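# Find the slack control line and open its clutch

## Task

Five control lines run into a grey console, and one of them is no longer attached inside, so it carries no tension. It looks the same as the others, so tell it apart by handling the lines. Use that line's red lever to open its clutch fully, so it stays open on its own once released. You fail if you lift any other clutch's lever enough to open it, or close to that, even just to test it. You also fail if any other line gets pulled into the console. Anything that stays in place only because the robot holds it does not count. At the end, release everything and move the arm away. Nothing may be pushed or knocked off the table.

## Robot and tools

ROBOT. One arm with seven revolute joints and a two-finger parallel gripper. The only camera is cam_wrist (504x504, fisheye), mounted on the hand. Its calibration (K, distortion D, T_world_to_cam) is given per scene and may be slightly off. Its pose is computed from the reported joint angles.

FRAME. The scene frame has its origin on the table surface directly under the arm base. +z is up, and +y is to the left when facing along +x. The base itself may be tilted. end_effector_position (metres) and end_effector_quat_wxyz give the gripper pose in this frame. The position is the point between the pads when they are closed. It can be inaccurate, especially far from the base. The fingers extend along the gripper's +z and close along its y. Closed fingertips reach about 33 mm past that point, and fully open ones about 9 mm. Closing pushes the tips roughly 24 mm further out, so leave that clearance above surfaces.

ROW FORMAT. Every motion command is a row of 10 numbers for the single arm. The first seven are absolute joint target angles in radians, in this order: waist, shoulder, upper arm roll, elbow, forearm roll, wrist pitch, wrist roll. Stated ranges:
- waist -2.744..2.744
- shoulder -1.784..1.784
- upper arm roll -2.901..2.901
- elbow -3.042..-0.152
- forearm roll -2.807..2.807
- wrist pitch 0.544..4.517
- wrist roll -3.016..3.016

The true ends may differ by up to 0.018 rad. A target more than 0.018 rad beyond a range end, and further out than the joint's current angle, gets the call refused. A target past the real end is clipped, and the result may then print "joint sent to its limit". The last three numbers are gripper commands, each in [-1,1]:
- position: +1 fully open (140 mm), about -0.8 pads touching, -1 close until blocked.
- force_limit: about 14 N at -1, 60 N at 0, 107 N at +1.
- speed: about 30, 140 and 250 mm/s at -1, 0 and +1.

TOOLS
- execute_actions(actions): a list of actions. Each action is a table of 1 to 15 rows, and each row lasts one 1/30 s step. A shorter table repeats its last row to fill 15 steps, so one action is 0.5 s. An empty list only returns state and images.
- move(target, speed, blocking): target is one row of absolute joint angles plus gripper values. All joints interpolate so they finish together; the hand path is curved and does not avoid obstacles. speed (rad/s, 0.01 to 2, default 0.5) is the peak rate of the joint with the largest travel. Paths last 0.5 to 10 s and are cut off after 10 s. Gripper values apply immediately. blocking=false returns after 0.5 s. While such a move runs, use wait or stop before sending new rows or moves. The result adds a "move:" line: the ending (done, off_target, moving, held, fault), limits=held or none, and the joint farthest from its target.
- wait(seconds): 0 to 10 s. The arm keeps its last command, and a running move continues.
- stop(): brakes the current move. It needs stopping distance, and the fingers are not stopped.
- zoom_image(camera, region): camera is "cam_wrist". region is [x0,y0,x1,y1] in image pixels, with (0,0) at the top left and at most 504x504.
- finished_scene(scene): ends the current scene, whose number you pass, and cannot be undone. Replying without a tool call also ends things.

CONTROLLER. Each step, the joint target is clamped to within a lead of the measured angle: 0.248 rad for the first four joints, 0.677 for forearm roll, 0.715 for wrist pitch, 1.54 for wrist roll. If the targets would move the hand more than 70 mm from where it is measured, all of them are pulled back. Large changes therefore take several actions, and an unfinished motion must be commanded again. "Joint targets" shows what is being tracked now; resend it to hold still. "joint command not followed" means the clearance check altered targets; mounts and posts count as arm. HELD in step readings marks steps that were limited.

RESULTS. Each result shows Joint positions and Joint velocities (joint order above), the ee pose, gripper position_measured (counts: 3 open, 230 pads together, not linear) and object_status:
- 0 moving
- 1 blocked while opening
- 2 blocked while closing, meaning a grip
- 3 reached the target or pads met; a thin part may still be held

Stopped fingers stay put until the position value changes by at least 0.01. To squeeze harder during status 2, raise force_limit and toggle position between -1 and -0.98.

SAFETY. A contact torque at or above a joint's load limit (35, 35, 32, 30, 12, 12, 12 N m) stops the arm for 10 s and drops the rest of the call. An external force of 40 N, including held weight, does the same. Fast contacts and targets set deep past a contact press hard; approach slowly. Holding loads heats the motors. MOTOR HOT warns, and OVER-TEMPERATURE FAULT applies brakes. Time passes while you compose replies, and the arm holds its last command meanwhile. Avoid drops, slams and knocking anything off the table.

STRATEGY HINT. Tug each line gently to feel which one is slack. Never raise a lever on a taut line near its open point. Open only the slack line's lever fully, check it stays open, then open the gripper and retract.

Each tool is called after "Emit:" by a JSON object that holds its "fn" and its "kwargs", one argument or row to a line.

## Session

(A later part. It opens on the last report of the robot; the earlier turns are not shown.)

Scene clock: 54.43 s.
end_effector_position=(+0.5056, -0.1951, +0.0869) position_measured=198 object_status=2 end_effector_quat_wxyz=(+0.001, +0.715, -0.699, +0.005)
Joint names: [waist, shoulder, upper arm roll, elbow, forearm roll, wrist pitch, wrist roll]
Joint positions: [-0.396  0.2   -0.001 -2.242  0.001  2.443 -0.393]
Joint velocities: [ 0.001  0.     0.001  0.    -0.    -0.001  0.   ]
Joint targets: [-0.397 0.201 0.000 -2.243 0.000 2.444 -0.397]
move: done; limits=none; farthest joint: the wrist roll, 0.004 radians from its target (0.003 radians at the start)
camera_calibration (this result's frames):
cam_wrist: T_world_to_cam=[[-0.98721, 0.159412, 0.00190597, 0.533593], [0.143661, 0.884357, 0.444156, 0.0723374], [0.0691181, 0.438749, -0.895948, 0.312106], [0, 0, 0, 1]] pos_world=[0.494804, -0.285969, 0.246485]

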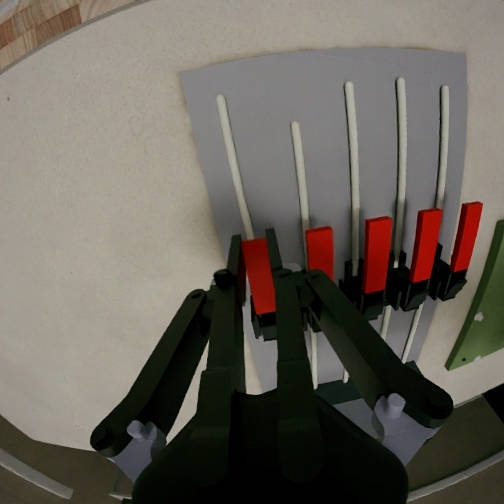

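Emit:
{"fn": "move", "kwargs": {
  "target": [-0.385,0.121,0,-2.228,0,2.349,-0.385,-1,-0.8,-0.5],
  "speed": 0.08
}}

Scene clock: 56.13 s.
end_effector_position=(+0.5049, -0.1833, +0.1206) position_measured=198 object_status=2 end_effector_quat_wxyz=(+0.002, +0.714, -0.700, +0.002)
Joint names: [waist, shoulder, upper arm roll, elbow, forearm roll, wrist pitch, wrist roll]
Joint positions: [-0.381  0.131  0.004 -2.232  0.002  2.358 -0.373]
Joint velocities: [ 0.001  0.     0.001  0.002 -0.001 -0.003  0.004]
Joint targets: [-0.385 0.121 0.000 -2.228 0.000 2.349 -0.385]
move: off_target; limits=none; farthest joint: the wrist roll, 0.012 radians from its target (0.008 radians at the start)
camera_calibration (this result's frames):
cam_wrist: T_world_to_cam=[[-0.986805, 0.161735, 0.00766791, 0.530433], [0.148104, 0.882476, 0.446431, 0.0441178], [0.0654366, 0.441676, -0.894785, 0.33937], [0, 0, 0, 1]] pos_world=[0.494693, -0.274614, 0.279901]

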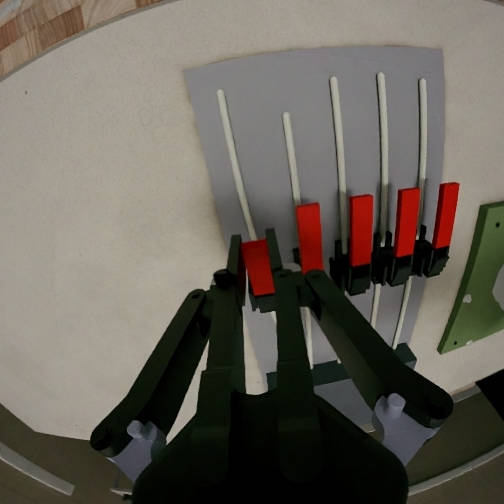

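Emit:
{"fn": "move", "kwargs": {
  "target": [-0.32,0.045,0,-2.246,0,2.291,-0.32,-1,-0.8,-0.5],
  "speed": 0.08
}}

Scene clock: 57.93 s.
end_effector_position=(+0.5043, -0.1547, +0.1505) position_measured=198 object_status=2 end_effector_quat_wxyz=(+0.001, +0.710, -0.705, +0.004)
Joint names: [waist, shoulder, upper arm roll, elbow, forearm roll, wrist pitch, wrist roll]
Joint positions: [-0.325  0.053 -0.002 -2.247  0.002  2.3   -0.308]
Joint velocities: [ 0.    -0.     0.001 -0.001 -0.002 -0.001  0.006]
Joint targets: [-0.320 0.045 0.000 -2.246 0.000 2.291 -0.320]
move: off_target; limits=none; farthest joint: the wrist roll, 0.012 radians from its target (0.052 radians at the start)
camera_calibration (this result's frames):
cam_wrist: T_world_to_cam=[[-0.984526, 0.175219, 0.00273582, 0.526672], [0.158101, 0.881392, 0.445142, 0.000594355], [0.0755859, 0.438687, -0.895456, 0.348068], [0, 0, 0, 1]] pos_world=[0.492119, -0.245499, 0.309974]

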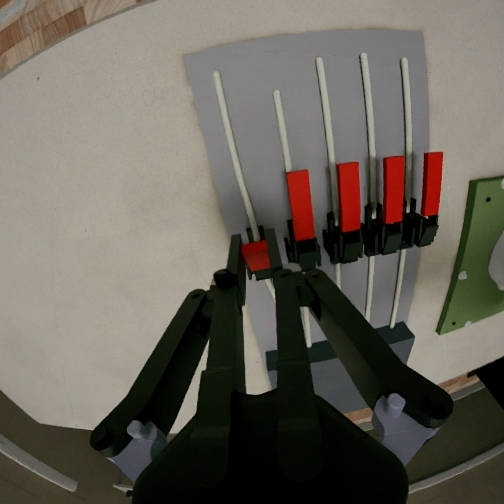

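Emit:
{"fn": "move", "kwargs": {
  "target": [-0.245,0.0,0,-2.2685,0,2.269,-0.235,-1,-0.8,-0.5],
  "speed": 0.08
}}

Emit:
{"fn": "move", "kwargs": {
  "target": [-0.172,-0.012,0,-2.2995,0,2.287,-0.162,-1,-0.8,-0.5],
  "speed": 0.08
}}

Scene clock: 59.97 s.
end_effector_position=(+0.5040, -0.1217, +0.1645) position_measured=198 object_status=2 end_effector_quat_wxyz=(+0.002, +0.705, -0.709, +0.007)
Joint names: [waist, shoulder, upper arm roll, elbow, forearm roll, wrist pitch, wrist roll]
Joint positions: [-0.256  0.004 -0.009 -2.268 -0.004  2.275 -0.229]
Joint velocities: [ 0.002 -0.001  0.001 -0.002 -0.002 -0.     0.004]
Joint targets: [-0.245 0.000 0.000 -2.268 0.000 2.269 -0.235]
move: off_target; limits=none; farthest joint: the waist, 0.011 radians from its target (0.080 radians at the start)
camera_calibration (this result's frames):
cam_wrist: T_world_to_cam=[[-0.982167, 0.18801, -0.000181402, 0.521397], [0.168653, 0.881471, 0.441095, -0.0393182], [0.0830903, 0.433199, -0.89746, 0.342107], [0, 0, 0, 1]] pos_world=[0.490304, -0.21157, 0.324465]

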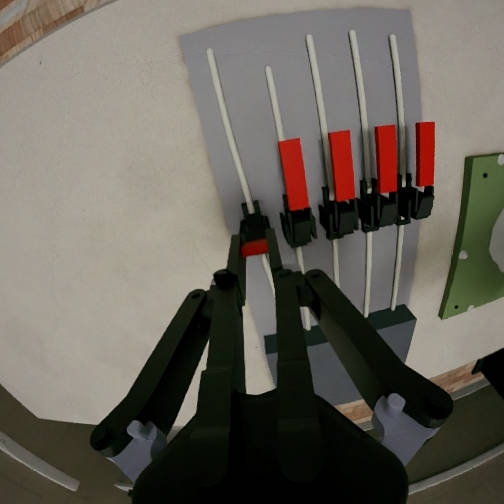

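Scene clock: 61.63 s.
end_effector_position=(+0.5039, -0.0846, +0.1655) position_measured=198 object_status=2 end_effector_quat_wxyz=(+0.002, +0.706, -0.708, +0.008)
Joint names: [waist, shoulder, upper arm roll, elbow, forearm roll, wrist pitch, wrist roll]
Joint positions: [-0.183 -0.02  -0.01  -2.295 -0.008  2.279 -0.159]
Joint velocities: [0.001 0.001 0.001 0.001 0.    0.002 0.006]
Joint targets: [-0.172 -0.012 0.000 -2.300 0.000 2.287 -0.162]
move: off_target; limits=none; farthest joint: the waist, 0.011 radians from its target (0.084 radians at the start)
camera_calibration (this result's frames):
cam_wrist: T_world_to_cam=[[-0.982922, 0.184011, -0.00202508, 0.514764], [0.164464, 0.88334, 0.438933, -0.0697693], [0.0825575, 0.431104, -0.898517, 0.327169], [0, 0, 0, 1]] pos_world=[0.490437, -0.174136, 0.325634]

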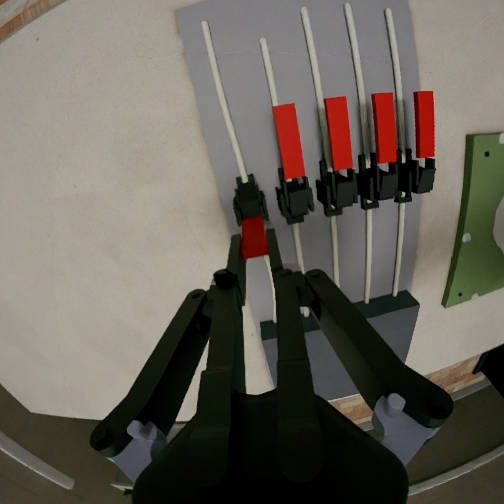

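Emit:
{"fn": "move", "kwargs": {
  "target": [-0.112,-0.007,0,-2.323,0,2.316,-0.10,-1,-0.8,-0.5],
  "speed": 0.08
}}

Scene clock: 63.27 s.
end_effector_position=(+0.5040, -0.0522, +0.1546) position_measured=198 object_status=2 end_effector_quat_wxyz=(+0.003, +0.709, -0.706, +0.008)
Joint names: [waist, shoulder, upper arm roll, elbow, forearm roll, wrist pitch, wrist roll]
Joint positions: [-0.121 -0.015 -0.008 -2.32  -0.009  2.309 -0.1  ]
Joint velocities: [-0.     0.    -0.001 -0.001 -0.001  0.001  0.005]
Joint targets: [-0.112 -0.007 0.000 -2.323 0.000 2.316 -0.100]
move: done; limits=none; farthest joint: the waist, 0.009 radians from its target (0.071 radians at the start)
camera_calibration (this result's frames):
cam_wrist: T_world_to_cam=[[-0.98401, 0.178103, -0.00187541, 0.509069], [0.159299, 0.884729, 0.43804, -0.0908841], [0.0796757, 0.430737, -0.898953, 0.304907], [0, 0, 0, 1]] pos_world=[0.491114, -0.141594, 0.314863]

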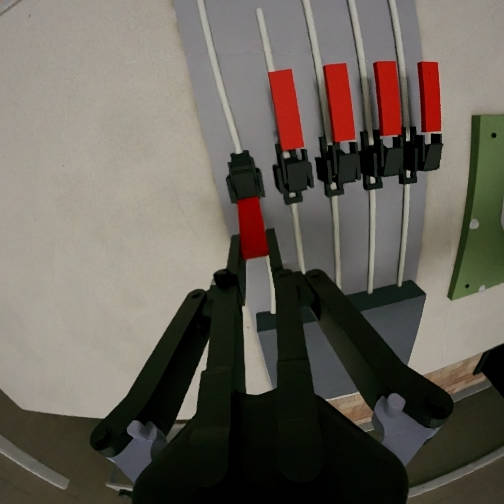

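Emit:
{"fn": "move", "kwargs": {
  "target": [-0.065,0.0315,0,-2.349,0,2.381,-0.055,-1,-0.8,-0.5],
  "speed": 0.08
}}

Scene clock: 64.90 s.
end_effector_position=(+0.5043, -0.0221, +0.1290) position_measured=198 object_status=2 end_effector_quat_wxyz=(+0.002, +0.712, -0.702, +0.006)
Joint names: [waist, shoulder, upper arm roll, elbow, forearm roll, wrist pitch, wrist roll]
Joint positions: [-0.069  0.023 -0.003 -2.347 -0.005  2.372 -0.055]
Joint velocities: [ 0.002 -0.    -0.    -0.002  0.    -0.     0.005]
Joint targets: [-0.065 0.032 0.000 -2.349 0.000 2.381 -0.055]
move: done; limits=none; farthest joint: the wrist pitch, 0.009 radians from its target (0.072 radians at the start)
camera_calibration (this result's frames):
cam_wrist: T_world_to_cam=[[-0.985731, 0.168328, 0.00061393, 0.504315], [0.151348, 0.884692, 0.440923, -0.102649], [0.0736763, 0.434724, -0.897545, 0.271857], [0, 0, 0, 1]] pos_world=[0.492625, -0.11226, 0.288954]

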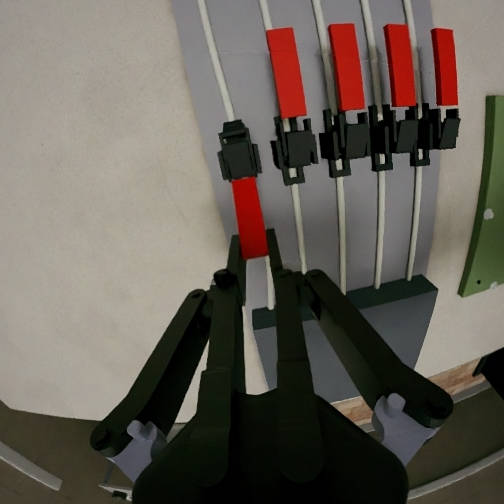

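Emit:
{"fn": "move", "kwargs": {
  "target": [-0.039,0.098,0,-2.3725,0,2.4705,-0.03,-1,-0.8,-0.5],
  "speed": 0.08
}}

Scene clock: 66.70 s.
end_effector_position=(+0.5049, -0.0050, +0.0923) position_measured=198 object_status=2 end_effector_quat_wxyz=(+0.001, +0.715, -0.699, +0.005)
Joint names: [waist, shoulder, upper arm roll, elbow, forearm roll, wrist pitch, wrist roll]
Joint positions: [-0.039  0.093  0.001 -2.37  -0.002  2.465 -0.031]
Joint velocities: [ 0.001  0.001 -0.001 -0.001 -0.001  0.002  0.002]
Joint targets: [-0.039 0.098 0.000 -2.373 0.000 2.470 -0.030]
move: done; limits=none; farthest joint: the shoulder, 0.005 radians from its target (0.075 radians at the start)
camera_calibration (this result's frames):
cam_wrist: T_world_to_cam=[[-0.986941, 0.161077, 0.00102562, 0.502517], [0.144858, 0.88474, 0.443004, -0.0986559], [0.0704505, 0.437367, -0.896519, 0.232939], [0, 0, 0, 1]] pos_world=[0.493835, -0.0955392, 0.252024]

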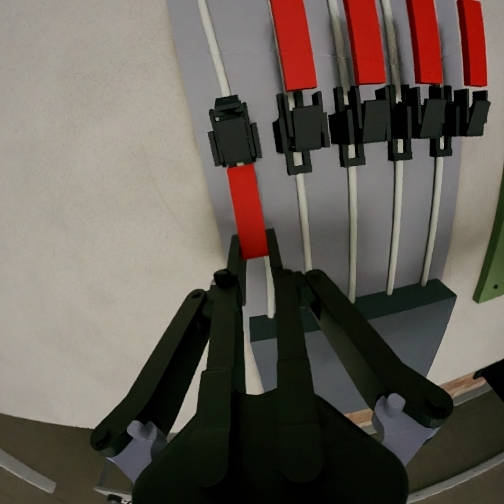

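Further down by 25 mm.

Emit:
{"fn": "move", "kwargs": {
  "target": [-0.033,0.15,0,-2.384,0,2.534,-0.025,-1,-0.8,-0.5],
  "speed": 0.06
}}

Scene clock: 78.13 s.
end_effector_position=(+0.5052, -0.0026, +0.0753) position_measured=198 object_status=2 end_effector_quat_wxyz=(+0.001, +0.714, -0.700, +0.006)
Joint names: [waist, shoulder, upper arm roll, elbow, forearm roll, wrist pitch, wrist roll]
Joint positions: [-0.034  0.128  0.001 -2.379 -0.002  2.51  -0.024]
Joint velocities: [-0.001 -0.     0.     0.     0.     0.    -0.001]
Joint targets: [-0.034 0.130 0.001 -2.378 -0.002 2.512 -0.024]
FORCE FAULT: contact force on the arm reached its limit, and the arm stopped for 10 seconds. The contact can be on any part of the arm, not only on its tool. That time counts as 20 of the actions that you can send in this scene. The arm's remaining commands of this call were not run. The arm holds still and accepts commands again. Move the arm away from the contact; if what it grips holds it there, let go first. Pushing or pulling that hard again can fault the arm again.
move: fault; limits=none; farthest joint: the wrist pitch, 0.024 radians from its target (0.069 radians at the start)
camera_calibration (this result's frames):
cam_wrist: T_world_to_cam=[[-0.986598, 0.16317, -0.000611117, 0.502455], [0.145986, 0.88436, 0.443392, -0.0938336], [0.0728886, 0.43736, -0.896328, 0.215434], [0, 0, 0, 1]] pos_world=[0.493716, -0.0932251, 0.235012]

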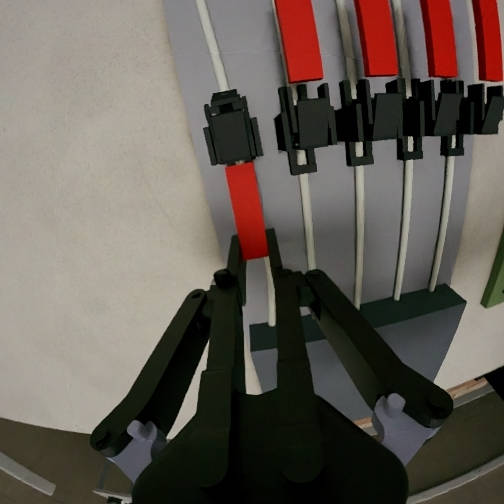

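Hit the end stop. Release.

Emit:
{"fn": "move", "kwargs": {
  "target": [-0.034,0.128,0,-2.379,0,2.51,-0.024,-0.3,-0.8,0]
}}

Emit:
{"fn": "move", "kwargs": {
  "target": [-0.034,-0.15,0,-2.2,0,2.05,-0.024,-0.3,-0.8,0],
  "speed": 0.4
}}

Scene clock: 78.97 s.
end_effector_position=(+0.5052, -0.0026, +0.0753) position_measured=167 object_status=3 end_effector_quat_wxyz=(+0.001, +0.714, -0.700, +0.006)
Joint names: [waist, shoulder, upper arm roll, elbow, forearm roll, wrist pitch, wrist roll]
Joint positions: [-0.034  0.128  0.001 -2.379 -0.002  2.51  -0.024]
Joint velocities: [-0.002  0.001 -0.    -0.001  0.    -0.002  0.001]
Joint targets: [-0.034 0.128 0.000 -2.379 0.000 2.510 -0.024]
move: done; limits=none; farthest joint: the forearm roll, 0.002 radians from its target (0.002 radians at the start)
camera_calibration (this result's frames):
cam_wrist: T_world_to_cam=[[-0.986598, 0.16317, -0.000562917, 0.502434], [0.146009, 0.884359, 0.443385, -0.0938395], [0.0728451, 0.43736, -0.896331, 0.215453], [0, 0, 0, 1]] pos_world=[0.493707, -0.0932251, 0.235007]

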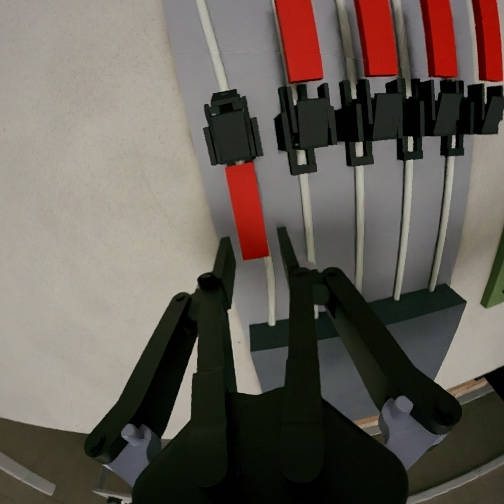

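Scene clock: 80.93 s.
end_effector_position=(+0.5009, -0.0014, +0.2537) position_measured=167 object_status=3 end_effector_quat_wxyz=(+0.001, +0.714, -0.700, +0.006)
Joint names: [waist, shoulder, upper arm roll, elbow, forearm roll, wrist pitch, wrist roll]
Joint positions: [-0.034 -0.15   0.001 -2.2   -0.002  2.053 -0.024]
Joint velocities: [ 0.001 -0.     0.001  0.001  0.001 -0.006 -0.   ]
Joint targets: [-0.034 -0.150 0.000 -2.200 0.000 2.050 -0.024]
move: done; limits=none; farthest joint: the wrist pitch, 0.003 radians from its target (0.460 radians at the start)
camera_calibration (this result's frames):
cam_wrist: T_world_to_cam=[[-0.986487, 0.163838, -0.000183904, 0.497954], [0.146843, 0.884656, 0.442516, -0.173608], [0.0726635, 0.43651, -0.89676, 0.375319], [0, 0, 0, 1]] pos_world=[0.489447, -0.091831, 0.413487]

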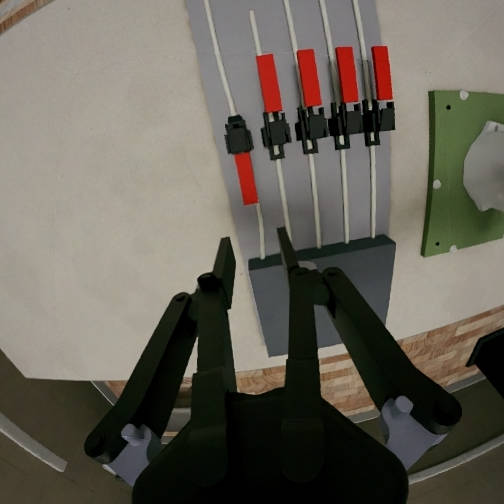

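Emit:
{"fn": "finished_scene", "kwargs": {
  "scene": 1
}}

The scene is finished: the task was done.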